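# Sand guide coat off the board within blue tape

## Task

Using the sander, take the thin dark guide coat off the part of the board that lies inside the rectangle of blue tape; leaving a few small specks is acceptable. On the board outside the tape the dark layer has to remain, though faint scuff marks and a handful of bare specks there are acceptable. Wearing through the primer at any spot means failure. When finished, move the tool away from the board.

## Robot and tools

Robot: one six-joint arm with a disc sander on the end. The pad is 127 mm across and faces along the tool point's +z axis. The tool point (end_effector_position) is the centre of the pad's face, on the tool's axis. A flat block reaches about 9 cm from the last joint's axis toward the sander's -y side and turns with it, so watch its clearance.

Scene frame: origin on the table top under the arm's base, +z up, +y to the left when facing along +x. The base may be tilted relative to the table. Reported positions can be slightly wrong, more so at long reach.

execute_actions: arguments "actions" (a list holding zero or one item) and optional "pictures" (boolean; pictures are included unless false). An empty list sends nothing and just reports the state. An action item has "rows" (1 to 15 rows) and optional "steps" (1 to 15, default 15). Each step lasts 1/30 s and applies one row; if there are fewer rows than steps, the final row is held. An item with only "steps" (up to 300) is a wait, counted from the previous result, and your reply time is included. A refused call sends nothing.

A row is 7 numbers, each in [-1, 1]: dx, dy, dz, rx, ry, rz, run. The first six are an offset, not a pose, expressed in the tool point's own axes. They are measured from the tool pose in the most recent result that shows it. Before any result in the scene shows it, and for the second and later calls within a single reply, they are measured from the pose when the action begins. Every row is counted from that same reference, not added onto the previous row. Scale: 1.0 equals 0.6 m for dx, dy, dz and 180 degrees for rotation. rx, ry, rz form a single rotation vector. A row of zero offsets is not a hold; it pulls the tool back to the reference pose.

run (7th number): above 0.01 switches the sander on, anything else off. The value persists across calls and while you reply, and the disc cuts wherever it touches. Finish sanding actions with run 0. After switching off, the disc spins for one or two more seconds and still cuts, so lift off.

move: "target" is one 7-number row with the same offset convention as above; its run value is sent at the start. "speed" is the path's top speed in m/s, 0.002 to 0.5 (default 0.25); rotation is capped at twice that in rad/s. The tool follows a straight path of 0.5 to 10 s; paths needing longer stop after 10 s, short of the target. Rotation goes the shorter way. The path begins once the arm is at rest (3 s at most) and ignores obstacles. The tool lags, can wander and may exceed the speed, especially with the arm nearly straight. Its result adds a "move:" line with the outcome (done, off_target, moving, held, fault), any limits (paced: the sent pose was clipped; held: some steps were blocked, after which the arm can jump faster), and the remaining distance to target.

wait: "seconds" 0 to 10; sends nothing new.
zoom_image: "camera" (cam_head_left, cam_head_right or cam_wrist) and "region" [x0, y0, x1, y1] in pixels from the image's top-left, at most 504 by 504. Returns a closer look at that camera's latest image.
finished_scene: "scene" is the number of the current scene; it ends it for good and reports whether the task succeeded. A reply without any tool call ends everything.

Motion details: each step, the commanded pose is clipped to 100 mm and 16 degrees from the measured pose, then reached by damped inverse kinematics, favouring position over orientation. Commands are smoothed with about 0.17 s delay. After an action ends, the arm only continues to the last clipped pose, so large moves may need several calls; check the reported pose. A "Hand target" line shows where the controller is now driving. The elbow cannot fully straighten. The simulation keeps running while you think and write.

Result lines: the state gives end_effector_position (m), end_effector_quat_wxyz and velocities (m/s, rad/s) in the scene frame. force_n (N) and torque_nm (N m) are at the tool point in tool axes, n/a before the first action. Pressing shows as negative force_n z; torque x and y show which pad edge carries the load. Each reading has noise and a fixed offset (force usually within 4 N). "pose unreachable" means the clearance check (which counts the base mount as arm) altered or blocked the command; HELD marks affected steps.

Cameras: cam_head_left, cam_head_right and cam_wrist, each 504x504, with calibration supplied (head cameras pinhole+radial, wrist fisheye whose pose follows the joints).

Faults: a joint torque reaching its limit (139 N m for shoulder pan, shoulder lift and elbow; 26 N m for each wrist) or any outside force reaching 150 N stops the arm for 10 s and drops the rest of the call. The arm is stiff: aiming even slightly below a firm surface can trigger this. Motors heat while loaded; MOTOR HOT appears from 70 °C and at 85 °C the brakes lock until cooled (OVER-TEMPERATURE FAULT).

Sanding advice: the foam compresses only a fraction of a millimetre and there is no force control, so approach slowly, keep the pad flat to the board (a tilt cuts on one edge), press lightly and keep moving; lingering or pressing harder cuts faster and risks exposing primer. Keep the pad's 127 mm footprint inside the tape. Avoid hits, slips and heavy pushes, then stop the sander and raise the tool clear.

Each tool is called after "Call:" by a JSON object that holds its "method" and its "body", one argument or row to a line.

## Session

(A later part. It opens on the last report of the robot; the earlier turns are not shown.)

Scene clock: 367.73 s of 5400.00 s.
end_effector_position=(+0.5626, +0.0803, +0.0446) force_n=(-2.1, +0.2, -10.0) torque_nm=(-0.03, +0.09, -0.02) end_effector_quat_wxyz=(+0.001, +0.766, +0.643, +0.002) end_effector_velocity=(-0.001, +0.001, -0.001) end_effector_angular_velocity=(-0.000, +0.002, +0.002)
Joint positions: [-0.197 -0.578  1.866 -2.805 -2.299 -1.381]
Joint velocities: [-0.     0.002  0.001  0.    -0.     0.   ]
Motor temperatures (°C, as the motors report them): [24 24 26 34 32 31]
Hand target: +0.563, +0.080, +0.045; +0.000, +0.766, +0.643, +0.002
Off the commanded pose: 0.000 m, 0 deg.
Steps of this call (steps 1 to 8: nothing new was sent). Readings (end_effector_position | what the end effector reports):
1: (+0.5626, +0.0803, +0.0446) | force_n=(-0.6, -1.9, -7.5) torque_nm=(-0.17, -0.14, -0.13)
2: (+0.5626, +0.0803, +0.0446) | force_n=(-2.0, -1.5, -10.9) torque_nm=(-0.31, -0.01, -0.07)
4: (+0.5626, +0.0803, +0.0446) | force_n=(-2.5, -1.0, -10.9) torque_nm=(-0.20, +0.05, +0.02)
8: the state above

Call:
{"method": "execute_actions", "body": {
  "actions": [
    {"rows": [[0,0,0.0004,0,-0.0001,0,1],[0,0,0.0008,0,-0.0002,0,1],[0,0,0.0013,0,-0.0003,0,1]], "steps": 15}
  ],
  "pictures": false
}}

Call:
{"method": "execute_actions", "body": {
  "actions": [
    {"steps": 15}
  ],
  "pictures": false
}}

Call:
{"method": "execute_actions", "body": {
  "actions": [
    {"steps": 15}
  ],
  "pictures": false
}}

Call:
{"method": "execute_actions", "body": {
  "actions": [
    {"steps": 15}
  ],
  "pictures": false
}}

Call:
{"method": "execute_actions", "body": {
  "actions": [
    {"steps": 15}
  ],
  "pictures": false
}}

Call:
{"method": "execute_actions", "body": {
  "actions": [
    {"rows": [[0,0,-0.0015,0,0,0,0],[0,0,-0.003,0,0,0,0],[0,0,-0.004,0,0,0,0]], "steps": 8}
  ],
  "pictures": false
}}

Call:
{"method": "move", "body": {
  "target": [-0.1314, 0, 0, 0, 0, 0, 0],
  "speed": 0.15
}}

Scene clock: 377.00 s of 5400.00 s.
end_effector_position=(+0.5626, +0.0803, +0.0438) force_n=(-5.0, -2.4, -40.2) torque_nm=(+0.13, +0.39, -0.07) end_effector_quat_wxyz=(+0.001, +0.766, +0.643, +0.001) end_effector_velocity=(+0.000, +0.000, -0.000) end_effector_angular_velocity=(-0.000, +0.000, +0.001)
Joint positions: [-0.197 -0.576  1.865 -2.806 -2.3   -1.382]
Joint velocities: [-0.     0.001 -0.001  0.    -0.    -0.001]
Motor temperatures (°C, as the motors report them): [24 24 26 34 32 31]
Hand target: +0.563, +0.080, +0.044; +0.001, +0.766, +0.643, +0.001
Off the commanded pose: 0.000 m, 0 deg.
Steps of this call (steps 1 to 263: nothing new was sent; steps 264 to 278: all 15 steps of this action). Readings (end_effector_position | what the end effector reports):
264: (+0.5625, +0.0804, +0.0445) | force_n=(+3.1, +3.8, -12.9) torque_nm=(-0.49, -0.53, -0.52)
265: (+0.5625, +0.0804, +0.0445) | force_n=(+13.9, -0.2, -13.1) torque_nm=(-0.69, -0.99, -0.39)
267: (+0.5625, +0.0805, +0.0442) | force_n=(-5.0, -1.6, -19.0) torque_nm=(-0.52, +0.69, -0.38)
271: (+0.5625, +0.0804, +0.0439) | force_n=(+1.3, +2.7, -30.1) torque_nm=(-0.41, -0.06, -0.16)
278: the state above

Scene clock: 377.50 s of 5400.00 s.
end_effector_position=(+0.5626, +0.0803, +0.0438) force_n=(-3.2, -1.6, -36.6) torque_nm=(-0.80, +0.45, -0.06) end_effector_quat_wxyz=(+0.001, +0.766, +0.643, +0.001) end_effector_velocity=(-0.000, +0.000, -0.000) end_effector_angular_velocity=(-0.000, +0.000, +0.000)
Joint positions: [-0.197 -0.576  1.865 -2.806 -2.3   -1.382]
Joint velocities: [-0.  0. -0.  0. -0. -0.]
Motor temperatures (°C, as the motors report them): [24 24 26 34 32 31]
Hand target: +0.563, +0.080, +0.044; +0.001, +0.766, +0.643, +0.001
Off the commanded pose: 0.000 m, 0 deg.
Steps of this call (steps 1 to 15: nothing new was sent). Readings (end_effector_position | what the end effector reports):
1: (+0.5626, +0.0803, +0.0438) | force_n=(+1.7, +4.1, -35.2) torque_nm=(-0.35, -0.40, -0.24)
2: (+0.5626, +0.0803, +0.0438) | force_n=(-6.5, -2.3, -38.4) torque_nm=(-0.20, +0.80, -0.09)
4: (+0.5626, +0.0803, +0.0438) | force_n=(+0.3, +2.1, -32.6) torque_nm=(-0.58, -0.14, -0.05)
8: (+0.5626, +0.0803, +0.0438) | force_n=(-6.7, -1.2, -41.5) torque_nm=(+0.37, +0.51, -0.11)
15: the state above

Scene clock: 378.00 s of 5400.00 s.
end_effector_position=(+0.5626, +0.0803, +0.0438) force_n=(-0.1, +3.0, -42.4) torque_nm=(+0.36, -0.38, -0.10) end_effector_quat_wxyz=(+0.001, +0.766, +0.643, +0.001) end_effector_velocity=(-0.000, +0.000, -0.000) end_effector_angular_velocity=(-0.000, +0.002, +0.001)
Joint positions: [-0.197 -0.576  1.865 -2.806 -2.3   -1.382]
Joint velocities: [-0.     0.001 -0.     0.002  0.     0.   ]
Motor temperatures (°C, as the motors report them): [24 24 26 34 32 31]
Hand target: +0.563, +0.080, +0.044; +0.001, +0.766, +0.643, +0.001
Off the commanded pose: 0.000 m, 0 deg.
Steps of this call (steps 1 to 15: nothing new was sent). Readings (end_effector_position | what the end effector reports):
1: (+0.5626, +0.0803, +0.0438) | force_n=(-7.3, -1.8, -44.9) torque_nm=(+0.41, +0.71, -0.08)
2: (+0.5626, +0.0803, +0.0438) | force_n=(+3.9, +3.8, -37.6) torque_nm=(-0.26, -0.88, +0.01)
4: (+0.5626, +0.0803, +0.0438) | force_n=(-0.5, -1.6, -42.0) torque_nm=(-0.08, -0.29, -0.12)
8: (+0.5626, +0.0803, +0.0438) | force_n=(-2.0, +4.1, -32.9) torque_nm=(-0.23, +0.24, -0.26)
15: the state above

Scene clock: 378.50 s of 5400.00 s.
end_effector_position=(+0.5626, +0.0803, +0.0438) force_n=(-4.6, -1.1, -39.0) torque_nm=(-0.20, +0.46, -0.02) end_effector_quat_wxyz=(+0.001, +0.766, +0.643, +0.001) end_effector_velocity=(-0.000, +0.000, -0.000) end_effector_angular_velocity=(+0.000, -0.000, +0.000)
Joint positions: [-0.197 -0.576  1.865 -2.806 -2.3   -1.382]
Joint velocities: [ 0.     0.     0.    -0.001  0.    -0.   ]
Motor temperatures (°C, as the motors report them): [24 24 26 34 32 31]
Hand target: +0.563, +0.080, +0.044; +0.001, +0.766, +0.643, +0.001
Off the commanded pose: 0.000 m, 0 deg.
Steps of this call (steps 1 to 15: nothing new was sent). Readings (end_effector_position | what the end effector reports):
1: (+0.5626, +0.0803, +0.0438) | force_n=(+0.0, +2.6, -32.5) torque_nm=(-0.53, +0.04, -0.18)
2: (+0.5626, +0.0803, +0.0438) | force_n=(-6.2, -4.9, -41.2) torque_nm=(-0.06, +0.63, -0.02)
4: (+0.5626, +0.0803, +0.0438) | force_n=(-4.5, +0.5, -36.9) torque_nm=(-0.41, +0.60, -0.27)
8: (+0.5626, +0.0803, +0.0438) | force_n=(+0.0, +0.2, -42.9) torque_nm=(+0.25, -0.28, -0.12)
15: the state above

Scene clock: 379.00 s of 5400.00 s.
end_effector_position=(+0.5626, +0.0803, +0.0438) force_n=(+5.6, +5.1, -37.4) torque_nm=(-0.09, -0.85, -0.16) end_effector_quat_wxyz=(+0.001, +0.766, +0.643, +0.001) end_effector_velocity=(-0.001, +0.000, -0.000) end_effector_angular_velocity=(-0.000, +0.002, +0.002)
Joint positions: [-0.197 -0.576  1.865 -2.806 -2.3   -1.382]
Joint velocities: [ 0.    -0.001  0.001  0.002 -0.    -0.   ]
Motor temperatures (°C, as the motors report them): [24 24 26 34 32 31]
Hand target: +0.563, +0.080, +0.044; +0.001, +0.766, +0.643, +0.001
Off the commanded pose: 0.000 m, 0 deg.
Steps of this call (steps 1 to 15: nothing new was sent). Readings (end_effector_position | what the end effector reports):
1: (+0.5626, +0.0803, +0.0438) | force_n=(-2.0, +0.8, -42.6) torque_nm=(+0.37, -0.02, -0.07)
2: (+0.5626, +0.0803, +0.0438) | force_n=(+0.6, +1.5, -32.8) torque_nm=(-0.64, -0.13, -0.06)
4: (+0.5626, +0.0803, +0.0438) | force_n=(+2.2, +3.2, -37.8) torque_nm=(+0.08, -0.67, -0.09)
8: (+0.5626, +0.0803, +0.0438) | force_n=(-7.4, -0.7, -36.5) torque_nm=(-0.26, +0.87, -0.11)
15: the state above

Scene clock: 379.27 s of 5400.00 s.
end_effector_position=(+0.5625, +0.0804, +0.0456) force_n=(-5.2, +0.4, +0.4) torque_nm=(-0.24, +0.67, -0.05) end_effector_quat_wxyz=(+0.001, +0.766, +0.643, +0.001) end_effector_velocity=(-0.001, +0.000, +0.005) end_effector_angular_velocity=(+0.001, -0.000, +0.001)
Joint positions: [-0.195 -0.58   1.866 -2.8   -2.3   -1.378]
Joint velocities: [ 0.006 -0.009  0.004  0.01   0.001  0.007]
Motor temperatures (°C, as the motors report them): [24 24 26 34 32 31]
Hand target: +0.563, +0.080, +0.046; +0.001, +0.766, +0.643, +0.001
Off the commanded pose: 0.001 m, 0 deg.
Steps of this call (steps 1 to 8: all 8 steps of this action). Readings (end_effector_position | what the end effector reports):
1: (+0.5626, +0.0803, +0.0438) | force_n=(-8.4, -4.7, -40.8) torque_nm=(-0.13, +0.96, -0.10)
2: (+0.5626, +0.0804, +0.0438) | force_n=(-3.9, +2.2, -35.1) torque_nm=(-0.46, +0.52, -0.10)
4: (+0.5625, +0.0804, +0.0445) | force_n=(-5.6, -1.4, -17.0) torque_nm=(-0.26, +0.57, +0.00)
8: the state above

Scene clock: 380.53 s of 5400.00 s.
end_effector_position=(+0.5490, +0.0028, +0.0460) force_n=(-1.8, +0.9, +1.0) torque_nm=(-0.05, +0.15, -0.13) end_effector_quat_wxyz=(+0.001, +0.766, +0.643, +0.001) end_effector_velocity=(-0.000, -0.001, -0.000) end_effector_angular_velocity=(+0.000, -0.001, -0.001)
Joint positions: [-0.3   -0.7    1.966 -2.875 -2.301 -1.519]
Joint velocities: [-0.002 -0.001  0.002 -0.005  0.001 -0.004]
Motor temperatures (°C, as the motors report them): [24 24 26 34 32 31]
Hand target: +0.549, +0.003, +0.046; +0.001, +0.766, +0.643, +0.001
Off the commanded pose: 0.000 m, 0 deg.
move: done
camera_calibration (this result's frames):
cam_wrist: T_world_to_cam=[[0.208484, 0.977359, 0.0361131, -0.114472], [0.920496, -0.208564, 0.330437, -0.486514], [0.330488, -0.035649, -0.943137, -0.0229687], [0, 0, 0, 1]] pos_world=[0.47929, 0.00959211, 0.143234]

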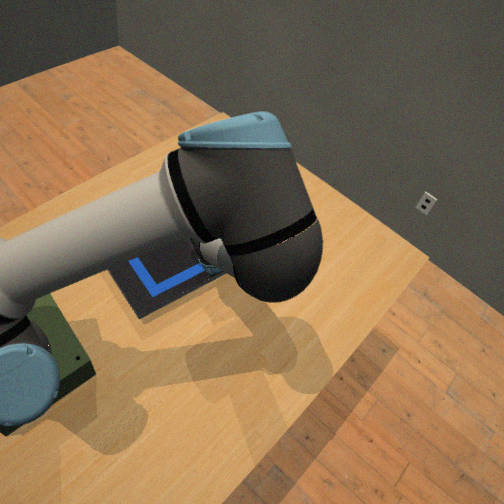

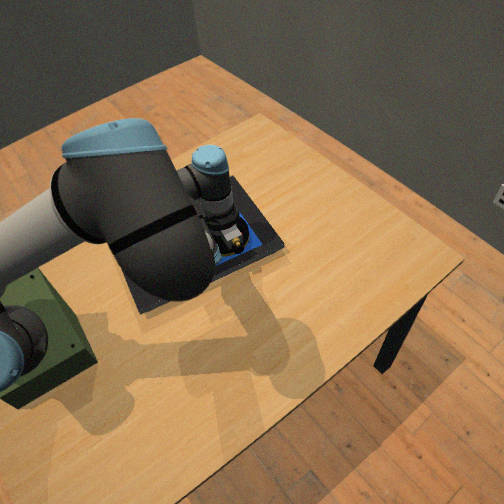

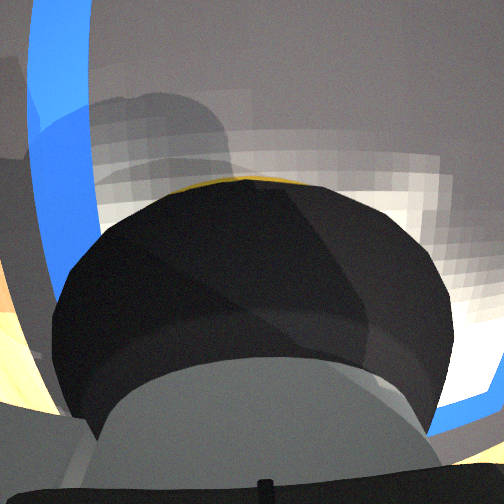

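Call:
{"method": "execute_actions", "body": {
  "actions": [
    {"rows": [[0,0,0.0005,0,0,0,0],[0,0,0.0010,0,0,0,0],[0,0,0.0015,0,0,0,0],[0,0,0.0020,0,0,0,0],[0,0,0.0024,0,0,0,0],[0,0,0.00275,0,0,0,0]], "steps": 15}
  ],
  "pictures": false
}}

Call:
{"method": "execute_actions", "body": {
  "actions": [
    {"steps": 8}
  ],
  "pictures": false
}}

Scene clock: 387.43 s of 5400.00 s.
end_effector_position=(+0.5490, +0.0027, +0.0444) force_n=(-4.1, -5.4, -15.3) torque_nm=(-0.28, +0.19, -0.07) end_effector_quat_wxyz=(+0.001, +0.766, +0.643, +0.001) end_effector_velocity=(-0.000, +0.000, -0.001) end_effector_angular_velocity=(+0.000, +0.001, +0.000)
Joint positions: [-0.302 -0.697  1.966 -2.88  -2.301 -1.522]
Joint velocities: [-0.001  0.002 -0.    -0.001  0.    -0.   ]
Motor temperatures (°C, as the motors report them): [24 24 26 34 32 31]
Hand target: +0.549, +0.003, +0.044; +0.001, +0.766, +0.643, +0.001
Off the commanded pose: 0.000 m, 0 deg.
Steps of this call (steps 1 to 192: nothing new was sent; steps 193 to 207: all 15 steps of this action). Readings (end_effector_position | what the end effector reports):
193: (+0.5490, +0.0026, +0.0460) | force_n=(-2.2, +0.4, +0.0) torque_nm=(-0.14, +0.11, +0.06)
194: (+0.5490, +0.0026, +0.0460) | force_n=(-0.2, +1.2, -2.1) torque_nm=(-0.07, -0.07, +0.02)
196: (+0.5490, +0.0026, +0.0458) | force_n=(-2.7, -0.3, -0.8) torque_nm=(-0.25, +0.25, -0.08)
200: (+0.5488, +0.0027, +0.0448) | force_n=(-3.0, -0.2, -1.9) torque_nm=(-0.21, +0.32, -0.02)
207: the state above

Scene clock: 387.70 s of 5400.00 s.
end_effector_position=(+0.5490, +0.0028, +0.0443) force_n=(-5.9, -7.8, -16.9) torque_nm=(-0.36, +0.26, -0.11) end_effector_quat_wxyz=(+0.001, +0.766, +0.643, +0.001) end_effector_velocity=(-0.000, +0.000, -0.000) end_effector_angular_velocity=(+0.000, +0.000, +0.000)
Joint positions: [-0.302 -0.697  1.966 -2.88  -2.301 -1.522]
Joint velocities: [-0.  0. -0. -0.  0. -0.]
Motor temperatures (°C, as the motors report them): [24 24 26 34 32 31]
Hand target: +0.549, +0.003, +0.044; +0.001, +0.766, +0.643, +0.001
Off the commanded pose: 0.000 m, 0 deg.
Steps of this call (steps 1 to 8: nothing new was sent). Readings (end_effector_position | what the end effector reports):
1: (+0.5490, +0.0028, +0.0444) | force_n=(-2.5, -6.0, -14.4) torque_nm=(-0.39, -0.03, -0.04)
2: (+0.5490, +0.0028, +0.0444) | force_n=(-3.7, -5.7, -15.3) torque_nm=(-0.17, -0.03, -0.03)
4: (+0.5490, +0.0028, +0.0443) | force_n=(-4.9, -9.0, -18.6) torque_nm=(-0.71, +0.11, -0.13)
8: the state above

Call:
{"method": "execute_actions", "body": {
  "actions": [
    {"rows": [[0,0,0.0003,0,0,0,1],[0,0,0.0006,0,0,0,1],[0,0,0.0010,0,0,0,1]], "steps": 15}
  ],
  "pictures": false
}}

Call:
{"method": "execute_actions", "body": {
  "actions": [
    {"steps": 22}
  ],
  "pictures": false
}}

Call:
{"method": "execute_actions", "body": {
  "actions": [
    {"steps": 23}
  ],
  "pictures": false
}}

Call:
{"method": "execute_actions", "body": {
  "actions": [
    {"rows": [[0,0,-0.0015,0,0,0,0],[0,0,-0.003,0,0,0,0],[0,0,-0.004,0,0,0,0]], "steps": 8}
  ],
  "pictures": false
}}

Call:
{"method": "move", "body": {
  "target": [0, -0.2567, 0, 0, 0, 0, 0],
  "speed": 0.2
}}

Scene clock: 393.27 s of 5400.00 s.
end_effector_position=(+0.5490, +0.0027, +0.0438) force_n=(-7.1, -2.4, -39.1) torque_nm=(-0.15, +0.87, -0.14) end_effector_quat_wxyz=(+0.001, +0.766, +0.643, +0.001) end_effector_velocity=(+0.000, -0.000, +0.000) end_effector_angular_velocity=(-0.000, -0.001, -0.001)
Joint positions: [-0.302 -0.696  1.966 -2.882 -2.301 -1.523]
Joint velocities: [-0.    -0.    -0.001 -0.001 -0.     0.   ]
Motor temperatures (°C, as the motors report them): [24 24 26 34 32 31]
Hand target: +0.549, +0.003, +0.044; +0.001, +0.766, +0.643, +0.001
Off the commanded pose: 0.000 m, 0 deg.
Steps of this call (steps 1 to 152: nothing new was sent; steps 153 to 167: all 15 steps of this action). Readings (end_effector_position | what the end effector reports):
153: (+0.5490, +0.0028, +0.0443) | force_n=(-10.3, -7.5, -14.9) torque_nm=(-0.65, +0.15, -0.57)
154: (+0.5490, +0.0028, +0.0443) | force_n=(-10.3, -6.2, -19.3) torque_nm=(-0.32, +0.25, -0.34)
156: (+0.5490, +0.0028, +0.0441) | force_n=(+3.1, +4.4, -19.0) torque_nm=(-0.41, -0.47, -0.16)
160: (+0.5491, +0.0027, +0.0439) | force_n=(+1.4, +4.4, -29.4) torque_nm=(-0.28, -0.40, -0.07)
167: the state above

Scene clock: 394.00 s of 5400.00 s.
end_effector_position=(+0.5490, +0.0027, +0.0437) force_n=(-1.7, -2.2, -34.7) torque_nm=(-0.75, +0.39, -0.13) end_effector_quat_wxyz=(+0.001, +0.766, +0.643, +0.001) end_effector_velocity=(+0.000, -0.000, +0.000) end_effector_angular_velocity=(-0.000, -0.001, -0.000)
Joint positions: [-0.302 -0.696  1.966 -2.882 -2.301 -1.523]
Joint velocities: [-0.     0.    -0.    -0.001 -0.    -0.   ]
Motor temperatures (°C, as the motors report them): [24 24 26 34 32 31]
Hand target: +0.549, +0.003, +0.044; +0.001, +0.766, +0.643, +0.001
Off the commanded pose: 0.000 m, 0 deg.
Steps of this call (steps 1 to 22: nothing new was sent). Readings (end_effector_position | what the end effector reports):
1: (+0.5490, +0.0027, +0.0438) | force_n=(+0.2, -0.1, -39.5) torque_nm=(+0.12, -0.46, -0.04)
2: (+0.5490, +0.0027, +0.0438) | force_n=(+0.1, +2.7, -30.8) torque_nm=(-0.66, -0.17, -0.09)
4: (+0.5490, +0.0027, +0.0437) | force_n=(+2.8, +2.9, -36.7) torque_nm=(+0.14, -0.79, -0.25)
8: (+0.5490, +0.0027, +0.0437) | force_n=(-4.3, +1.0, -36.5) torque_nm=(-0.34, +0.59, -0.04)
22: the state above

Scene clock: 394.77 s of 5400.00 s.
end_effector_position=(+0.5490, +0.0028, +0.0437) force_n=(-4.0, -3.8, -41.5) torque_nm=(+0.12, +0.32, -0.04) end_effector_quat_wxyz=(+0.001, +0.766, +0.643, +0.001) end_effector_velocity=(+0.000, -0.000, +0.000) end_effector_angular_velocity=(-0.000, -0.001, -0.002)
Joint positions: [-0.302 -0.696  1.966 -2.882 -2.301 -1.523]
Joint velocities: [ 0.    -0.    -0.    -0.001  0.     0.001]
Motor temperatures (°C, as the motors report them): [24 24 26 34 32 31]
Hand target: +0.549, +0.003, +0.044; +0.001, +0.766, +0.643, +0.001
Off the commanded pose: 0.000 m, 0 deg.
Steps of this call (steps 1 to 23: nothing new was sent). Readings (end_effector_position | what the end effector reports):
1: (+0.5490, +0.0027, +0.0437) | force_n=(-6.2, -3.8, -41.9) torque_nm=(+0.11, +0.52, -0.13)
2: (+0.5490, +0.0027, +0.0437) | force_n=(-0.2, +3.3, -34.6) torque_nm=(-0.42, -0.26, -0.11)
4: (+0.5490, +0.0027, +0.0437) | force_n=(-1.0, +0.1, -41.6) torque_nm=(+0.31, -0.15, -0.17)
8: (+0.5490, +0.0027, +0.0437) | force_n=(+0.8, +4.8, -33.2) torque_nm=(-0.35, -0.33, -0.26)
23: the state above

Scene clock: 395.03 s of 5400.00 s.
end_effector_position=(+0.5489, +0.0029, +0.0455) force_n=(-5.2, +0.5, -1.7) torque_nm=(-0.21, +0.47, +0.00) end_effector_quat_wxyz=(+0.001, +0.766, +0.643, +0.001) end_effector_velocity=(+0.000, -0.000, +0.005) end_effector_angular_velocity=(+0.000, -0.002, -0.000)
Joint positions: [-0.3   -0.699  1.966 -2.876 -2.301 -1.519]
Joint velocities: [ 0.006 -0.009  0.001  0.012 -0.     0.007]
Motor temperatures (°C, as the motors report them): [24 24 26 34 32 31]
Hand target: +0.549, +0.003, +0.046; +0.001, +0.766, +0.643, +0.001
Off the commanded pose: 0.001 m, 0 deg.
Steps of this call (steps 1 to 8: all 8 steps of this action). Readings (end_effector_position | what the end effector reports):
1: (+0.5490, +0.0028, +0.0437) | force_n=(+4.5, +6.0, -34.2) torque_nm=(-0.18, -0.75, -0.06)
2: (+0.5490, +0.0028, +0.0437) | force_n=(-0.1, +0.7, -42.2) torque_nm=(+0.27, -0.43, -0.05)
4: (+0.5489, +0.0029, +0.0444) | force_n=(+0.5, +2.8, -9.8) torque_nm=(-0.03, -0.36, -0.08)
8: the state above

Scene clock: 396.60 s of 5400.00 s.
end_effector_position=(+0.3975, +0.0295, +0.0456) force_n=(-0.8, -0.2, -0.1) torque_nm=(-0.14, +0.05, -0.03) end_effector_quat_wxyz=(+0.001, +0.766, +0.643, +0.001) end_effector_velocity=(-0.001, +0.000, +0.000) end_effector_angular_velocity=(+0.000, -0.002, -0.000)
Joint positions: [-0.284 -0.723  2.363 -3.235 -2.301 -1.497]
Joint velocities: [ 0.     0.001  0.004 -0.008  0.    -0.001]
Motor temperatures (°C, as the motors report them): [24 24 26 34 32 31]
Hand target: +0.397, +0.030, +0.046; +0.001, +0.766, +0.643, +0.001
Off the commanded pose: 0.000 m, 0 deg.
move: done
camera_calibration (this result's frames):
cam_wrist: T_world_to_cam=[[0.208526, 0.977349, 0.0361482, -0.109017], [0.920521, -0.208619, 0.330332, -0.341374], [0.33039, -0.0356076, -0.943172, 0.0277886], [0, 0, 0, 1]] pos_world=[0.327794, 0.0363203, 0.142917]

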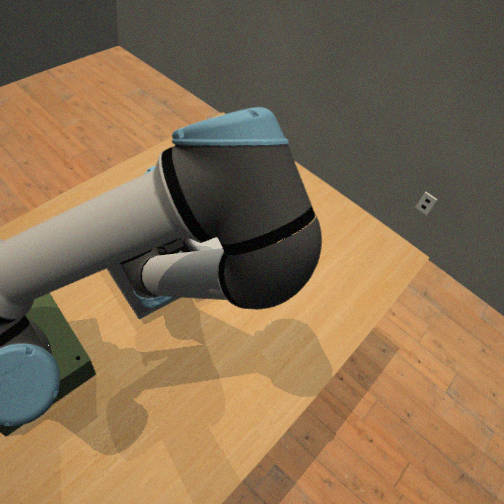

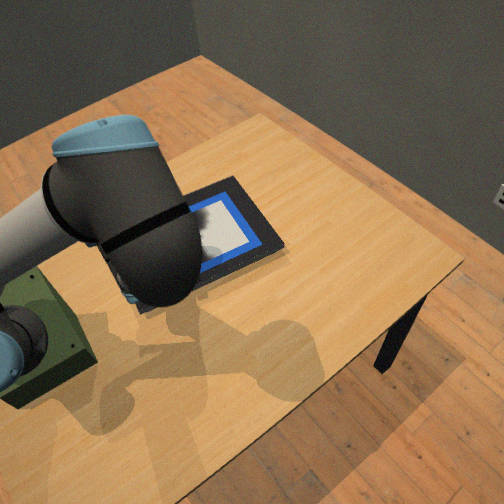

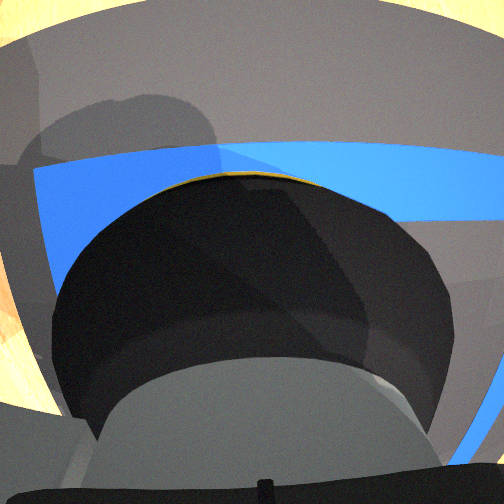

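Call:
{"method": "zoom_image", "body": {
  "camera": "cam_head_right",
  "region": [180, 170, 300, 290]
}}

Call:
{"method": "zoom_image", "body": {
  "camera": "cam_wrist",
  "region": [130, 120, 370, 230]
}}

Region (180, 170, 300, 290) of cam_head_right's 504x504 image, scaled by 4.200, with more detail than that image has.

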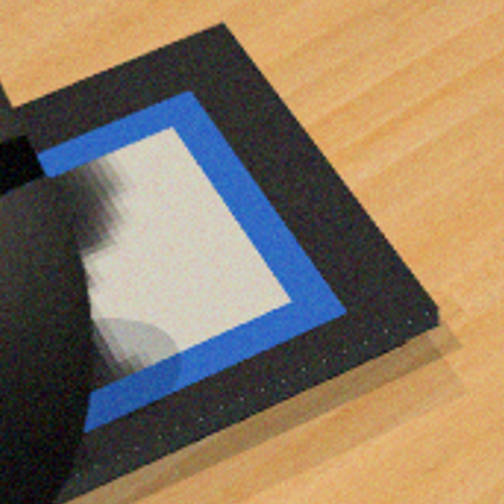

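Region (130, 120, 370, 230) of cam_wrist's 504x504 image, scaled by 2.100, with more detail than that image has; it fills the top 231 rows of this view, and the rest is white.

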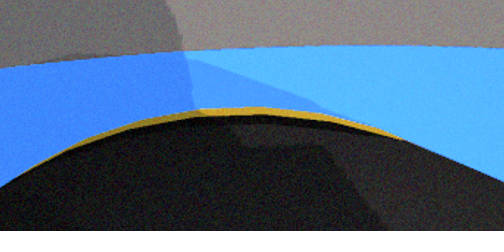

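Call:
{"method": "execute_actions", "body": {
  "actions": [
    {"rows": [[0,0.0015,0.0005,0,0,0,0],[0,0.0033,0.0010,0,0,0,0],[0,0.0033,0.0015,0,0,0,0],[0,0.0033,0.0020,0,0,0,0],[0,0.0033,0.0024,0,0,0,0],[0,0.0033,0.0028,0,0,0,0],[0,0.0033,0.0031,0,0,0,0]], "steps": 15}
  ],
  "pictures": false
}}

Call:
{"method": "execute_actions", "body": {
  "actions": [
    {"steps": 8}
  ],
  "pictures": false
}}

Scene clock: 404.13 s of 5400.00 s.
end_effector_position=(+0.3994, +0.0292, +0.0438) force_n=(-1.1, -4.5, -12.1) torque_nm=(+0.08, -0.02, -0.01) end_effector_quat_wxyz=(+0.001, +0.766, +0.643, +0.001) end_effector_velocity=(-0.000, +0.000, -0.001) end_effector_angular_velocity=(+0.000, +0.002, +0.002)
Joint positions: [-0.287 -0.718  2.358 -3.237 -2.301 -1.502]
Joint velocities: [-0.001  0.002 -0.    -0.     0.    -0.001]
Motor temperatures (°C, as the motors report them): [24 24 26 34 32 31]
Hand target: +0.399, +0.029, +0.044; +0.001, +0.766, +0.643, +0.001
Off the commanded pose: 0.000 m, 0 deg.
Steps of this call (steps 1 to 211: nothing new was sent; steps 212 to 226: all 15 steps of this action). Readings (end_effector_position | what the end effector reports):
212: (+0.3973, +0.0295, +0.0456) | force_n=(-2.2, -1.9, +0.3) torque_nm=(-0.39, +0.17, +0.12)
213: (+0.3974, +0.0295, +0.0456) | force_n=(-3.1, -1.1, +1.6) torque_nm=(-0.39, +0.24, +0.03)
215: (+0.3982, +0.0294, +0.0453) | force_n=(-1.1, -1.0, -0.1) torque_nm=(-0.36, +0.15, -0.15)
219: (+0.3990, +0.0293, +0.0444) | force_n=(-2.5, +1.6, -1.8) torque_nm=(+0.03, +0.12, +0.00)
226: the state above

Scene clock: 404.40 s of 5400.00 s.
end_effector_position=(+0.3994, +0.0292, +0.0438) force_n=(-3.6, -7.7, -17.1) torque_nm=(-0.33, +0.19, -0.08) end_effector_quat_wxyz=(+0.001, +0.766, +0.643, +0.001) end_effector_velocity=(+0.001, -0.001, +0.001) end_effector_angular_velocity=(-0.000, -0.002, -0.002)
Joint positions: [-0.287 -0.718  2.358 -3.237 -2.301 -1.502]
Joint velocities: [-0.    -0.002  0.    -0.001 -0.     0.   ]
Motor temperatures (°C, as the motors report them): [24 24 26 34 32 31]
Hand target: +0.399, +0.029, +0.044; +0.001, +0.766, +0.643, +0.001
Off the commanded pose: 0.000 m, 0 deg.
Steps of this call (steps 1 to 8: nothing new was sent). Readings (end_effector_position | what the end effector reports):
1: (+0.3994, +0.0292, +0.0438) | force_n=(-2.8, -8.2, -12.3) torque_nm=(-0.35, +0.06, -0.02)
2: (+0.3994, +0.0292, +0.0438) | force_n=(-2.1, -5.3, -13.7) torque_nm=(-0.16, +0.05, -0.12)
4: (+0.3994, +0.0292, +0.0438) | force_n=(-2.6, -5.4, -13.1) torque_nm=(+0.04, +0.07, -0.04)
8: the state above

Call:
{"method": "execute_actions", "body": {
  "actions": [
    {"rows": [[0,0,0.0003,0,0,0,1],[0,0,0.0006,0,0,0,1],[0,0,0.00097,0,0,0,1]], "steps": 15}
  ],
  "pictures": false
}}

Call:
{"method": "execute_actions", "body": {
  "actions": [
    {"steps": 25}
  ],
  "pictures": false
}}

Call:
{"method": "execute_actions", "body": {
  "actions": [
    {"steps": 25}
  ],
  "pictures": false
}}

Call:
{"method": "execute_actions", "body": {
  "actions": [
    {"steps": 25}
  ],
  "pictures": false
}}

Call:
{"method": "execute_actions", "body": {
  "actions": [
    {"rows": [[0,0,-0.0015,0,0,0,0],[0,0,-0.003,0,0,0,0],[0,0,-0.004,0,0,0,0]], "steps": 8}
  ],
  "pictures": false
}}

Call:
{"method": "move", "body": {
  "target": [0.1314, 0, 0, 0, 0, 0, 0],
  "speed": 0.15
}}

Scene clock: 410.10 s of 5400.00 s.
end_effector_position=(+0.3994, +0.0291, +0.0432) force_n=(+3.1, +6.0, -32.8) torque_nm=(+0.06, -0.63, -0.19) end_effector_quat_wxyz=(+0.001, +0.766, +0.643, +0.001) end_effector_velocity=(+0.000, +0.000, -0.000) end_effector_angular_velocity=(-0.000, -0.001, -0.001)
Joint positions: [-0.288 -0.716  2.358 -3.24  -2.301 -1.503]
Joint velocities: [-0.     0.001 -0.001 -0.003 -0.    -0.   ]
Motor temperatures (°C, as the motors report them): [24 24 26 34 32 31]
Hand target: +0.399, +0.029, +0.043; +0.001, +0.766, +0.643, +0.001
Off the commanded pose: 0.000 m, 0 deg.
Steps of this call (steps 1 to 156: nothing new was sent; steps 157 to 171: all 15 steps of this action). Readings (end_effector_position | what the end effector reports):
157: (+0.3995, +0.0291, +0.0438) | force_n=(-5.5, -5.1, -10.8) torque_nm=(-0.31, +0.76, -0.49)
158: (+0.3995, +0.0291, +0.0437) | force_n=(-14.7, +2.7, -14.7) torque_nm=(+0.25, +1.16, -0.49)
160: (+0.3995, +0.0291, +0.0436) | force_n=(-1.2, -1.8, -27.4) torque_nm=(+0.00, +0.01, -0.21)
164: (+0.3995, +0.0291, +0.0433) | force_n=(-9.0, -3.8, -35.2) torque_nm=(+0.05, +0.92, -0.18)
171: the state above

Scene clock: 410.93 s of 5400.00 s.
end_effector_position=(+0.3994, +0.0292, +0.0432) force_n=(+0.2, +3.8, -36.9) torque_nm=(-0.46, -0.28, -0.11) end_effector_quat_wxyz=(+0.001, +0.766, +0.643, +0.001) end_effector_velocity=(-0.001, +0.000, -0.000) end_effector_angular_velocity=(+0.000, +0.001, +0.001)
Joint positions: [-0.288 -0.716  2.358 -3.24  -2.301 -1.503]
Joint velocities: [ 0.     0.     0.001 -0.     0.     0.   ]
Motor temperatures (°C, as the motors report them): [24 24 26 34 32 31]
Hand target: +0.399, +0.029, +0.043; +0.001, +0.766, +0.643, +0.001
Off the commanded pose: 0.000 m, 0 deg.
Steps of this call (steps 1 to 25: nothing new was sent). Readings (end_effector_position | what the end effector reports):
1: (+0.3994, +0.0291, +0.0432) | force_n=(-4.6, -2.3, -37.0) torque_nm=(-0.48, +0.52, -0.13)
2: (+0.3994, +0.0291, +0.0432) | force_n=(+0.5, -0.9, -39.8) torque_nm=(+0.22, -0.47, -0.01)
4: (+0.3994, +0.0291, +0.0432) | force_n=(-5.6, -1.6, -39.2) torque_nm=(+0.11, +0.69, -0.06)
8: (+0.3994, +0.0291, +0.0432) | force_n=(+1.2, +3.6, -36.4) torque_nm=(+0.04, -0.47, -0.13)
25: the state above

Scene clock: 411.77 s of 5400.00 s.
end_effector_position=(+0.3994, +0.0292, +0.0432) force_n=(+3.6, +1.3, -33.6) torque_nm=(-0.73, -0.54, -0.15) end_effector_quat_wxyz=(+0.001, +0.766, +0.643, +0.001) end_effector_velocity=(-0.000, +0.000, -0.000) end_effector_angular_velocity=(+0.000, +0.001, +0.001)
Joint positions: [-0.288 -0.716  2.358 -3.24  -2.301 -1.503]
Joint velocities: [ 0.    -0.    -0.     0.001 -0.    -0.   ]
Motor temperatures (°C, as the motors report them): [24 24 26 34 32 31]
Hand target: +0.399, +0.029, +0.043; +0.001, +0.766, +0.643, +0.001
Off the commanded pose: 0.000 m, 0 deg.
Steps of this call (steps 1 to 25: nothing new was sent). Readings (end_effector_position | what the end effector reports):
1: (+0.3994, +0.0292, +0.0432) | force_n=(-6.1, -1.6, -36.5) torque_nm=(-0.14, +0.75, -0.07)
2: (+0.3994, +0.0292, +0.0432) | force_n=(-2.0, +0.6, -40.5) torque_nm=(+0.03, +0.00, -0.23)
4: (+0.3994, +0.0292, +0.0432) | force_n=(-8.5, -4.4, -39.1) torque_nm=(-0.14, +1.14, -0.14)
8: (+0.3994, +0.0292, +0.0432) | force_n=(+3.1, +4.9, -36.0) torque_nm=(+0.03, -0.74, -0.02)
25: the state above

Scene clock: 412.60 s of 5400.00 s.
end_effector_position=(+0.3994, +0.0292, +0.0432) force_n=(+0.6, +0.9, -35.6) torque_nm=(-0.87, -0.12, -0.21) end_effector_quat_wxyz=(+0.001, +0.766, +0.643, +0.001) end_effector_velocity=(+0.001, -0.000, +0.000) end_effector_angular_velocity=(-0.000, -0.002, -0.001)
Joint positions: [-0.288 -0.716  2.358 -3.24  -2.301 -1.503]
Joint velocities: [ 0.    -0.001 -0.    -0.001 -0.    -0.   ]
Motor temperatures (°C, as the motors report them): [24 24 26 34 32 31]
Hand target: +0.399, +0.029, +0.043; +0.001, +0.766, +0.643, +0.001
Off the commanded pose: 0.000 m, 0 deg.
Steps of this call (steps 1 to 25: nothing new was sent). Readings (end_effector_position | what the end effector reports):
1: (+0.3994, +0.0292, +0.0432) | force_n=(-5.3, -2.9, -40.2) torque_nm=(-0.09, +0.68, -0.28)
2: (+0.3994, +0.0292, +0.0432) | force_n=(-0.5, +3.0, -40.6) torque_nm=(+0.24, -0.36, -0.09)
4: (+0.3994, +0.0292, +0.0432) | force_n=(-4.1, -3.6, -40.3) torque_nm=(+0.05, +0.31, -0.08)
8: (+0.3994, +0.0292, +0.0432) | force_n=(+3.4, +4.4, -33.9) torque_nm=(-0.23, -0.80, -0.02)
25: the state above

Scene clock: 412.87 s of 5400.00 s.
end_effector_position=(+0.3993, +0.0293, +0.0451) force_n=(-2.9, +0.5, +1.1) torque_nm=(+0.00, +0.28, -0.04) end_effector_quat_wxyz=(+0.001, +0.766, +0.643, +0.001) end_effector_velocity=(+0.001, -0.000, +0.004) end_effector_angular_velocity=(-0.000, -0.002, -0.001)
Joint positions: [-0.285 -0.722  2.358 -3.231 -2.301 -1.499]
Joint velocities: [ 0.008 -0.013  0.001  0.016  0.     0.01 ]
Motor temperatures (°C, as the motors report them): [24 24 26 34 32 31]
Hand target: +0.399, +0.029, +0.046; +0.001, +0.766, +0.643, +0.001
Off the commanded pose: 0.001 m, 0 deg.
Steps of this call (steps 1 to 8: all 8 steps of this action). Readings (end_effector_position | what the end effector reports):
1: (+0.3994, +0.0292, +0.0432) | force_n=(-5.0, -1.9, -40.4) torque_nm=(+0.42, +0.46, -0.11)
2: (+0.3994, +0.0292, +0.0433) | force_n=(-7.2, -4.2, -37.7) torque_nm=(-0.64, +0.79, -0.16)
4: (+0.3993, +0.0292, +0.0440) | force_n=(-2.3, -1.4, -8.4) torque_nm=(-0.21, +0.08, -0.04)
8: the state above

Scene clock: 414.13 s of 5400.00 s.
end_effector_position=(+0.4130, +0.1068, +0.0457) force_n=(-1.2, -0.7, +0.6) torque_nm=(-0.38, +0.17, +0.00) end_effector_quat_wxyz=(+0.001, +0.766, +0.643, +0.001) end_effector_velocity=(+0.000, +0.002, -0.000) end_effector_angular_velocity=(-0.000, +0.001, +0.001)
Joint positions: [-0.142 -0.605  2.241 -3.104 -2.295 -1.308]
Joint velocities: [ 0.003  0.002 -0.003  0.005  0.     0.004]
Motor temperatures (°C, as the motors report them): [24 24 26 34 32 31]
Hand target: +0.413, +0.107, +0.046; +0.001, +0.766, +0.643, +0.001
Off the commanded pose: 0.000 m, 0 deg.
move: done
camera_calibration (this result's frames):
cam_wrist: T_world_to_cam=[[0.208447, 0.977349, 0.036601, -0.187822], [0.920493, -0.208693, 0.330363, -0.339548], [0.330518, -0.0351722, -0.943144, 0.0253985], [0, 0, 0, 1]] pos_world=[0.343308, 0.1136, 0.143003]

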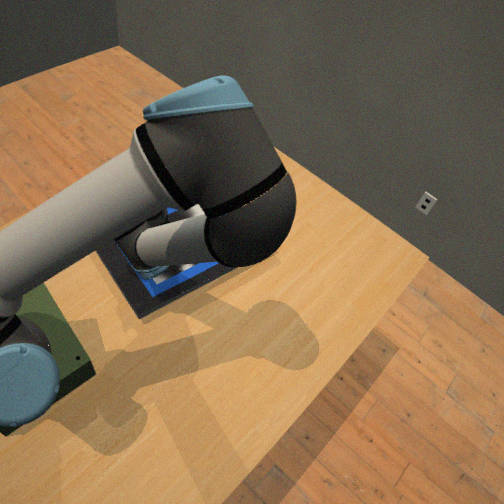

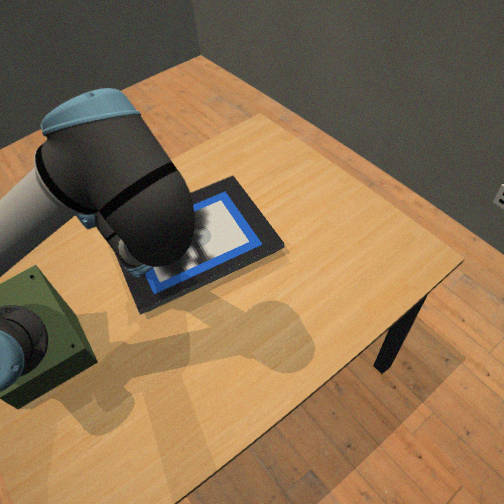

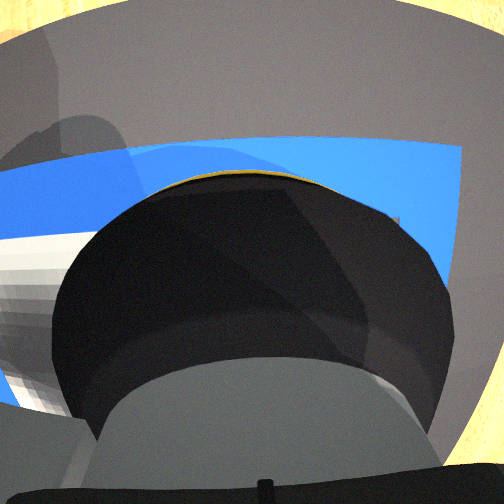

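Call:
{"method": "zoom_image", "body": {
  "camera": "cam_head_right",
  "region": [120, 190, 270, 320]
}}

Call:
{"method": "zoom_image", "body": {
  "camera": "cam_wrist",
  "region": [0, 200, 130, 430]
}}

Region (120, 190, 270, 320) of cam_head_right's 504x504 image, scaled by 3.360, with more detail than that image has; it fills the top 437 rows of this view, and the rest is white.

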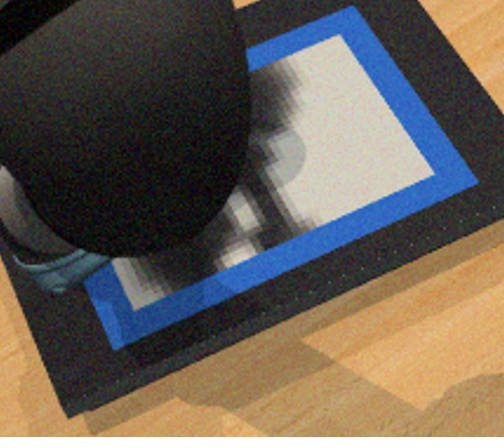

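Region (0, 200, 130, 430) of cam_wrist's 504x504 image, scaled by 2.191, with more detail than that image has; it fills the left 285 columns of this view, and the rest is white.

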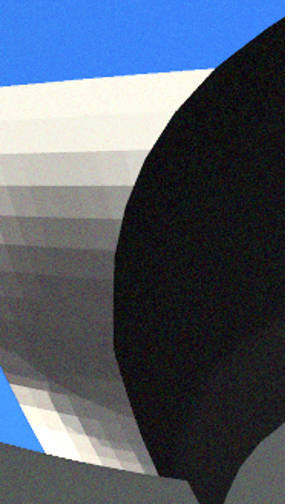

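Call:
{"method": "execute_actions", "body": {
  "actions": [
    {"rows": [[0,0,0.0005,0,-0.0003,0,1],[0,0,0.0010,0,-0.0006,0,1],[0,0,0.0015,0,-0.0010,0,1],[0,0,0.0020,0,-0.0010,0,1],[0,0,0.0024,0,-0.0010,0,1],[0,0,0.0028,0,-0.0010,0,1],[0,0,0.0032,0,-0.0010,0,1],[0,0,0.0036,0,-0.0010,0,1],[0,0,0.00405,0,-0.0010,0,1]], "steps": 15}
  ],
  "pictures": false
}}

Call:
{"method": "execute_actions", "body": {
  "actions": [
    {"steps": 40}
  ],
  "pictures": false
}}

Call:
{"method": "execute_actions", "body": {
  "actions": [
    {"steps": 40}
  ],
  "pictures": false
}}

Call:
{"method": "execute_actions", "body": {
  "actions": [
    {"rows": [[0,0.002,0,0,0,0,1],[0,0.005,0,0,0,0,1],[0,0.009,0,0,0,0,1],[0,0.014,0,0,0,0,1],[0,0.019,0,0,0,0,1],[0,0.024,0,0,0,0,1],[0,0.029,0,0,0,0,1],[0,0.034,0,0,0,0,1],[0,0.039,0,0,0,0,1],[0,0.044,0,0,0,0,1],[0,0.049,0,0,0,0,1],[0,0.054,0,0,0,0,1],[0,0.058,0,0,0,0,1],[0,0.0605,0,0,0,0,1],[0,0.0617,0,0,0,0,1]], "steps": 15}
  ],
  "pictures": false
}}

Call:
{"method": "execute_actions", "body": {
  "actions": [
    {"steps": 37}
  ],
  "pictures": false
}}

Call:
{"method": "execute_actions", "body": {
  "actions": [
    {"steps": 38}
  ],
  "pictures": false
}}

Call:
{"method": "execute_actions", "body": {
  "actions": [
    {"rows": [[0,0.002,0,0,0,0,1],[0,0.006,0,0,0,0,1],[0,0.011,0,0,0,0,1],[0,0.017,0,0,0,0,1],[0,0.023,0,0,0,0,1],[0,0.029,0,0,0,0,1],[0,0.035,0,0,0,0,1],[0,0.041,0,0,0,0,1],[0,0.047,0,0,0,0,1],[0,0.053,0,0,0,0,1],[0,0.059,0,0,0,0,1],[0,0.065,0,0,0,0,1],[0,0.070,0,0,0,0,1],[0,0.0735,0,0,0,0,1],[0,0.075,0,0,0,0,1]], "steps": 15}
  ],
  "pictures": false
}}

Call:
{"method": "execute_actions", "body": {
  "actions": [
    {"steps": 35}
  ],
  "pictures": false
}}

Call:
{"method": "execute_actions", "body": {
  "actions": [
    {"steps": 35}
  ],
  "pictures": false
}}

Call:
{"method": "execute_actions", "body": {
  "actions": [
    {"rows": [[0,0,-0.0015,0,0.0005,0,0],[0,0,-0.003,0,0.0010,0,0],[0,0,-0.004,0,0.0010,0,0]], "steps": 10}
  ],
  "pictures": false
}}

Call:
{"method": "move", "body": {
  "target": [-0.1314, -0.0417, 0, 0, 0, 0, 0],
  "speed": 0.15
}}

Scene clock: 450.30 s of 5400.00 s.
end_effector_position=(+0.4131, +0.1068, +0.0435) force_n=(+1.5, +2.3, -28.1) torque_nm=(-0.47, -0.08, -0.01) end_effector_quat_wxyz=(+0.002, +0.766, +0.643, +0.000) end_effector_velocity=(+0.000, +0.000, -0.002) end_effector_angular_velocity=(+0.000, -0.000, -0.000)
Joint positions: [-0.144 -0.598  2.239 -3.111 -2.299 -1.31 ]
Joint velocities: [-0.002  0.006 -0.001 -0.007  0.    -0.003]
Motor temperatures (°C, as the motors report them): [24 24 26 34 32 31]
Hand target: +0.413, +0.107, +0.043; +0.002, +0.766, +0.643, +0.000
Off the commanded pose: 0.000 m, 0 deg.
Steps of this call (steps 1 to 1070: nothing new was sent; steps 1071 to 1085: all 15 steps of this action). Readings (end_effector_position | what the end effector reports):
1071: (+0.4130, +0.1070, +0.0457) | force_n=(-1.6, +0.2, +0.9) torque_nm=(-0.13, +0.04, -0.55)
1072: (+0.4130, +0.1070, +0.0457) | force_n=(-0.3, -1.0, -0.6) torque_nm=(-0.22, -0.05, -0.55)
1074: (+0.4130, +0.1070, +0.0454) | force_n=(-1.7, +1.3, -0.4) torque_nm=(-0.16, +0.17, -0.22)
1078: (+0.4130, +0.1069, +0.0445) | force_n=(-0.1, -1.1, +0.9) torque_nm=(-0.42, -0.11, -0.13)
1085: the state above

Scene clock: 451.63 s of 5400.00 s.
end_effector_position=(+0.4130, +0.1068, +0.0433) force_n=(-3.3, -0.2, -36.1) torque_nm=(-0.60, +0.66, -0.29) end_effector_quat_wxyz=(+0.002, +0.766, +0.643, +0.000) end_effector_velocity=(+0.000, -0.000, +0.000) end_effector_angular_velocity=(-0.000, -0.000, -0.001)
Joint positions: [-0.145 -0.598  2.239 -3.111 -2.299 -1.311]
Joint velocities: [ 0.    -0.     0.    -0.    -0.     0.001]
Motor temperatures (°C, as the motors report them): [24 24 26 34 32 31]
Hand target: +0.413, +0.107, +0.043; +0.002, +0.766, +0.643, +0.000
Off the commanded pose: 0.000 m, 0 deg.
Steps of this call (steps 1 to 40: nothing new was sent). Readings (end_effector_position | what the end effector reports):
1: (+0.4131, +0.1068, +0.0434) | force_n=(-4.3, -1.8, -33.3) torque_nm=(-0.56, +0.64, -0.14)
2: (+0.4131, +0.1068, +0.0434) | force_n=(-8.3, -0.4, -38.3) torque_nm=(+0.49, +0.86, -0.18)
4: (+0.4131, +0.1068, +0.0434) | force_n=(+0.7, +2.0, -30.6) torque_nm=(-0.67, +0.14, -0.11)
8: (+0.4130, +0.1068, +0.0433) | force_n=(-5.6, -2.8, -40.4) torque_nm=(-0.07, +0.80, -0.07)
40: the state above

Scene clock: 452.97 s of 5400.00 s.
end_effector_position=(+0.4130, +0.1068, +0.0433) force_n=(-5.4, +0.9, -34.2) torque_nm=(-0.46, +1.03, -0.17) end_effector_quat_wxyz=(+0.002, +0.766, +0.643, +0.000) end_effector_velocity=(-0.001, +0.000, -0.000) end_effector_angular_velocity=(-0.000, +0.001, +0.001)
Joint positions: [-0.145 -0.598  2.239 -3.111 -2.299 -1.311]
Joint velocities: [-0.     0.     0.001  0.001 -0.     0.001]
Motor temperatures (°C, as the motors report them): [24 24 26 34 32 31]
Hand target: +0.413, +0.107, +0.043; +0.002, +0.766, +0.643, +0.000
Off the commanded pose: 0.000 m, 0 deg.
Steps of this call (steps 1 to 40: nothing new was sent). Readings (end_effector_position | what the end effector reports):
1: (+0.4130, +0.1068, +0.0433) | force_n=(-3.2, -4.8, -42.8) torque_nm=(+0.07, +0.20, -0.20)
2: (+0.4130, +0.1068, +0.0433) | force_n=(+4.5, +2.4, -36.8) torque_nm=(-0.57, -0.48, -0.13)
4: (+0.4130, +0.1068, +0.0433) | force_n=(+0.3, -1.2, -41.0) torque_nm=(+0.09, -0.27, +0.00)
8: (+0.4130, +0.1068, +0.0433) | force_n=(-2.8, -0.8, -36.4) torque_nm=(-0.78, +0.59, -0.21)
40: the state above

Scene clock: 453.47 s of 5400.00 s.
end_effector_position=(+0.4420, +0.1015, +0.0435) force_n=(-0.6, +2.7, -30.2) torque_nm=(-0.46, +0.27, -0.23) end_effector_quat_wxyz=(+0.002, +0.766, +0.643, +0.000) end_effector_velocity=(+0.069, -0.011, +0.000) end_effector_angular_velocity=(+0.002, -0.001, -0.002)
Joint positions: [-0.157 -0.604  2.173 -3.051 -2.3   -1.328]
Joint velocities: [-0.028 -0.006 -0.161  0.141 -0.    -0.036]
Motor temperatures (°C, as the motors report them): [24 24 26 34 32 31]
Hand target: +0.449, +0.100, +0.044; +0.002, +0.766, +0.643, +0.000
Off the commanded pose: 0.008 m, 0 deg.
Steps of this call (steps 1 to 15: all 15 steps of this action). Readings (end_effector_position | what the end effector reports):
1: (+0.4130, +0.1068, +0.0433) | force_n=(-3.4, -3.3, -45.4) torque_nm=(+0.13, +0.15, -0.07)
2: (+0.4131, +0.1068, +0.0432) | force_n=(+2.1, +1.4, -37.0) torque_nm=(-0.76, -0.31, -0.15)
4: (+0.4147, +0.1066, +0.0431) | force_n=(+0.0, -1.7, -50.0) torque_nm=(-0.19, -0.19, -0.08)
8: (+0.4229, +0.1051, +0.0433) | force_n=(-9.0, -3.7, -43.4) torque_nm=(-0.06, +1.16, -0.23)
15: the state above

Scene clock: 454.70 s of 5400.00 s.
end_effector_position=(+0.4493, +0.1002, +0.0435) force_n=(-2.9, -3.1, -33.3) torque_nm=(-0.62, +0.58, -0.03) end_effector_quat_wxyz=(+0.002, +0.766, +0.643, +0.000) end_effector_velocity=(+0.000, -0.000, +0.000) end_effector_angular_velocity=(+0.000, +0.000, -0.001)
Joint positions: [-0.16  -0.604  2.156 -3.035 -2.3   -1.332]
Joint velocities: [ 0.    -0.    -0.     0.001  0.     0.001]
Motor temperatures (°C, as the motors report them): [24 24 26 34 32 31]
Hand target: +0.449, +0.100, +0.044; +0.002, +0.766, +0.643, +0.000
Off the commanded pose: 0.000 m, 0 deg.
Steps of this call (steps 1 to 37: nothing new was sent). Readings (end_effector_position | what the end effector reports):
1: (+0.4441, +0.1012, +0.0435) | force_n=(-5.9, -2.7, -34.6) torque_nm=(+0.09, +0.64, -0.19)
2: (+0.4456, +0.1009, +0.0435) | force_n=(+0.7, +0.1, -36.8) torque_nm=(-0.16, -0.39, -0.22)
4: (+0.4475, +0.1006, +0.0435) | force_n=(-9.8, -1.8, -37.1) torque_nm=(+0.14, +1.25, -0.16)
8: (+0.4489, +0.1003, +0.0435) | force_n=(-1.0, +1.0, -35.5) torque_nm=(+0.14, -0.19, -0.20)
37: the state above

Scene clock: 455.97 s of 5400.00 s.
end_effector_position=(+0.4493, +0.1002, +0.0435) force_n=(-2.6, -1.4, -34.8) torque_nm=(-0.03, -0.07, -0.16) end_effector_quat_wxyz=(+0.002, +0.766, +0.643, +0.000) end_effector_velocity=(+0.001, -0.000, +0.000) end_effector_angular_velocity=(+0.000, -0.000, -0.001)
Joint positions: [-0.16  -0.604  2.156 -3.035 -2.3   -1.332]
Joint velocities: [ 0.    -0.001 -0.001  0.001  0.     0.   ]
Motor temperatures (°C, as the motors report them): [24 24 26 34 32 31]
Hand target: +0.449, +0.100, +0.044; +0.002, +0.766, +0.643, +0.000
Off the commanded pose: 0.000 m, 0 deg.
Steps of this call (steps 1 to 38: nothing new was sent). Readings (end_effector_position | what the end effector reports):
1: (+0.4493, +0.1002, +0.0435) | force_n=(-1.5, -1.9, -38.0) torque_nm=(+0.12, +0.03, -0.10)
2: (+0.4493, +0.1002, +0.0435) | force_n=(+3.5, +4.2, -31.9) torque_nm=(-0.10, -0.61, -0.11)
4: (+0.4493, +0.1002, +0.0435) | force_n=(-4.8, -3.9, -34.9) torque_nm=(+0.00, +0.46, -0.19)
8: (+0.4493, +0.1002, +0.0435) | force_n=(+3.9, +4.5, -30.6) torque_nm=(-0.05, -0.59, -0.04)
38: the state above

Scene clock: 456.47 s of 5400.00 s.
end_effector_position=(+0.4843, +0.0936, +0.0440) force_n=(-2.9, +1.0, -18.2) torque_nm=(-0.15, +0.32, -0.16) end_effector_quat_wxyz=(+0.002, +0.766, +0.643, +0.001) end_effector_velocity=(+0.086, -0.014, +0.000) end_effector_angular_velocity=(+0.002, -0.003, -0.003)
Joint positions: [-0.173 -0.604  2.072 -2.965 -2.301 -1.35 ]
Joint velocities: [-0.029  0.014 -0.213  0.169 -0.    -0.038]
Motor temperatures (°C, as the motors report them): [24 24 26 34 32 31]
Hand target: +0.493, +0.092, +0.044; +0.002, +0.766, +0.643, +0.001
Off the commanded pose: 0.009 m, 0 deg.
Steps of this call (steps 1 to 15: all 15 steps of this action). Readings (end_effector_position | what the end effector reports):
1: (+0.4494, +0.1002, +0.0435) | force_n=(+0.2, +1.6, -29.9) torque_nm=(-0.62, +0.19, -0.15)
2: (+0.4496, +0.1002, +0.0435) | force_n=(-7.0, -3.3, -33.5) torque_nm=(-0.04, +0.91, -0.17)
4: (+0.4516, +0.0998, +0.0435) | force_n=(+0.0, -1.0, -30.7) torque_nm=(-0.91, -0.02, -0.12)
8: (+0.4614, +0.0980, +0.0436) | force_n=(-5.6, -1.5, -31.2) torque_nm=(-0.11, +0.93, -0.25)
15: the state above

Scene clock: 457.63 s of 5400.00 s.
end_effector_position=(+0.4934, +0.0922, +0.0439) force_n=(-2.9, -2.9, -25.0) torque_nm=(-0.30, +0.51, -0.19) end_effector_quat_wxyz=(+0.002, +0.766, +0.643, +0.001) end_effector_velocity=(+0.000, -0.000, +0.000) end_effector_angular_velocity=(-0.000, -0.000, +0.000)
Joint positions: [-0.176 -0.602  2.049 -2.946 -2.301 -1.354]
Joint velocities: [ 0.     0.    -0.001  0.    -0.    -0.   ]
Motor temperatures (°C, as the motors report them): [24 24 26 34 32 31]
Hand target: +0.493, +0.092, +0.044; +0.002, +0.766, +0.643, +0.001
Off the commanded pose: 0.000 m, 0 deg.
Steps of this call (steps 1 to 35: nothing new was sent). Readings (end_effector_position | what the end effector reports):
1: (+0.4869, +0.0932, +0.0440) | force_n=(-4.7, +0.9, -21.3) torque_nm=(+0.25, +0.55, -0.21)
2: (+0.4889, +0.0929, +0.0440) | force_n=(-3.3, -0.6, -25.1) torque_nm=(+0.03, +0.32, -0.03)
4: (+0.4912, +0.0925, +0.0440) | force_n=(+0.3, +1.2, -23.0) torque_nm=(-0.55, -0.02, -0.02)
8: (+0.4929, +0.0923, +0.0439) | force_n=(+1.0, +0.1, -24.1) torque_nm=(-0.35, -0.36, -0.08)
35: the state above

Scene clock: 458.80 s of 5400.00 s.
end_effector_position=(+0.4934, +0.0922, +0.0439) force_n=(-0.4, +2.8, -23.2) torque_nm=(-0.24, -0.03, -0.09) end_effector_quat_wxyz=(+0.002, +0.766, +0.643, +0.001) end_effector_velocity=(+0.001, -0.000, +0.000) end_effector_angular_velocity=(+0.000, -0.002, -0.002)
Joint positions: [-0.176 -0.602  2.049 -2.946 -2.301 -1.354]
Joint velocities: [-0.    -0.    -0.002  0.    -0.    -0.   ]
Motor temperatures (°C, as the motors report them): [24 24 26 34 32 31]
Hand target: +0.493, +0.092, +0.044; +0.002, +0.766, +0.643, +0.001
Off the commanded pose: 0.000 m, 0 deg.
Steps of this call (steps 1 to 35: nothing new was sent). Readings (end_effector_position | what the end effector reports):
1: (+0.4934, +0.0922, +0.0439) | force_n=(-5.4, -2.3, -30.2) torque_nm=(+0.11, +0.44, -0.08)
2: (+0.4934, +0.0922, +0.0439) | force_n=(+0.8, +2.5, -26.4) torque_nm=(-0.01, -0.23, -0.03)
4: (+0.4934, +0.0922, +0.0439) | force_n=(-6.6, -0.9, -27.4) torque_nm=(-0.17, +0.97, +0.02)
8: (+0.4934, +0.0922, +0.0439) | force_n=(-5.7, +0.9, -26.7) torque_nm=(+0.01, +0.77, +0.01)
35: the state above

Scene clock: 459.13 s of 5400.00 s.
end_effector_position=(+0.4934, +0.0922, +0.0460) force_n=(-0.9, -2.0, -0.9) torque_nm=(-0.34, -0.04, +0.02) end_effector_quat_wxyz=(+0.001, +0.766, +0.643, +0.002) end_effector_velocity=(-0.001, +0.000, +0.002) end_effector_angular_velocity=(+0.001, -0.000, +0.001)
Joint positions: [-0.175 -0.608  2.05  -2.94  -2.298 -1.352]
Joint velocities: [ 0.003 -0.004  0.003  0.004  0.002  0.003]
Motor temperatures (°C, as the motors report them): [24 24 26 34 32 31]
Hand target: +0.493, +0.092, +0.046; +0.001, +0.766, +0.643, +0.002
Off the commanded pose: 0.000 m, 0 deg.
Steps of this call (steps 1 to 10: all 10 steps of this action). Readings (end_effector_position | what the end effector reports):
1: (+0.4934, +0.0922, +0.0439) | force_n=(-4.8, -2.3, -29.1) torque_nm=(-0.38, +0.63, -0.15)
2: (+0.4934, +0.0922, +0.0439) | force_n=(+1.7, +2.4, -25.2) torque_nm=(-0.02, -0.24, -0.13)
4: (+0.4935, +0.0922, +0.0446) | force_n=(-3.7, -0.8, -2.3) torque_nm=(-0.13, +0.38, +0.01)
8: (+0.4934, +0.0923, +0.0457) | force_n=(-2.8, +1.6, -0.3) torque_nm=(+0.11, +0.21, -0.13)
10: the state above

Scene clock: 460.43 s of 5400.00 s.
end_effector_position=(+0.4552, +0.0189, +0.0459) force_n=(-0.7, -2.5, -2.0) torque_nm=(-0.52, -0.16, -0.10) end_effector_quat_wxyz=(+0.001, +0.766, +0.643, +0.002) end_effector_velocity=(-0.001, -0.002, +0.000) end_effector_angular_velocity=(+0.000, -0.001, +0.000)
Joint positions: [-0.292 -0.734  2.22  -3.09  -2.301 -1.509]
Joint velocities: [-0.003 -0.003  0.004 -0.005  0.001 -0.006]
Motor temperatures (°C, as the motors report them): [24 24 26 34 32 31]
Hand target: +0.455, +0.019, +0.046; +0.001, +0.766, +0.643, +0.002
Off the commanded pose: 0.000 m, 0 deg.
move: done
camera_calibration (this result's frames):
cam_wrist: T_world_to_cam=[[0.208534, 0.977329, 0.0366329, -0.110753], [0.920116, -0.208748, 0.331377, -0.39669], [0.331511, -0.0353969, -0.942787, 0.00810416], [0, 0, 0, 1]] pos_world=[0.38541, 0.0257206, 0.143152]

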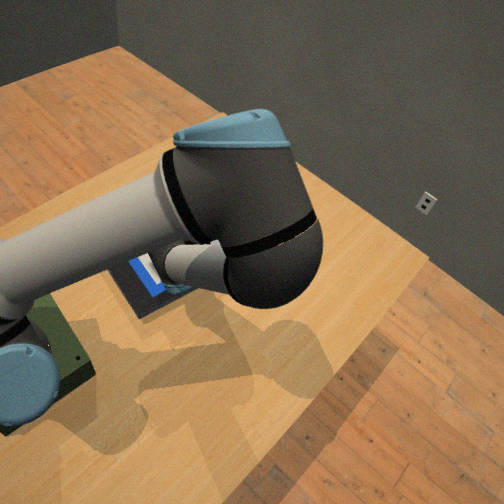

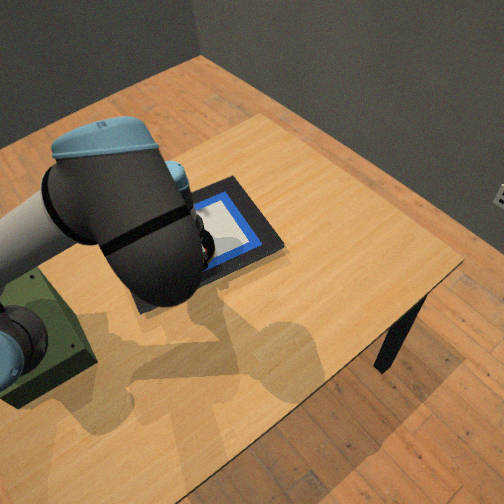

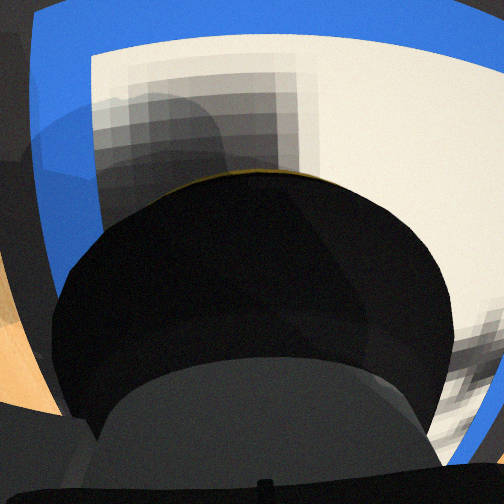

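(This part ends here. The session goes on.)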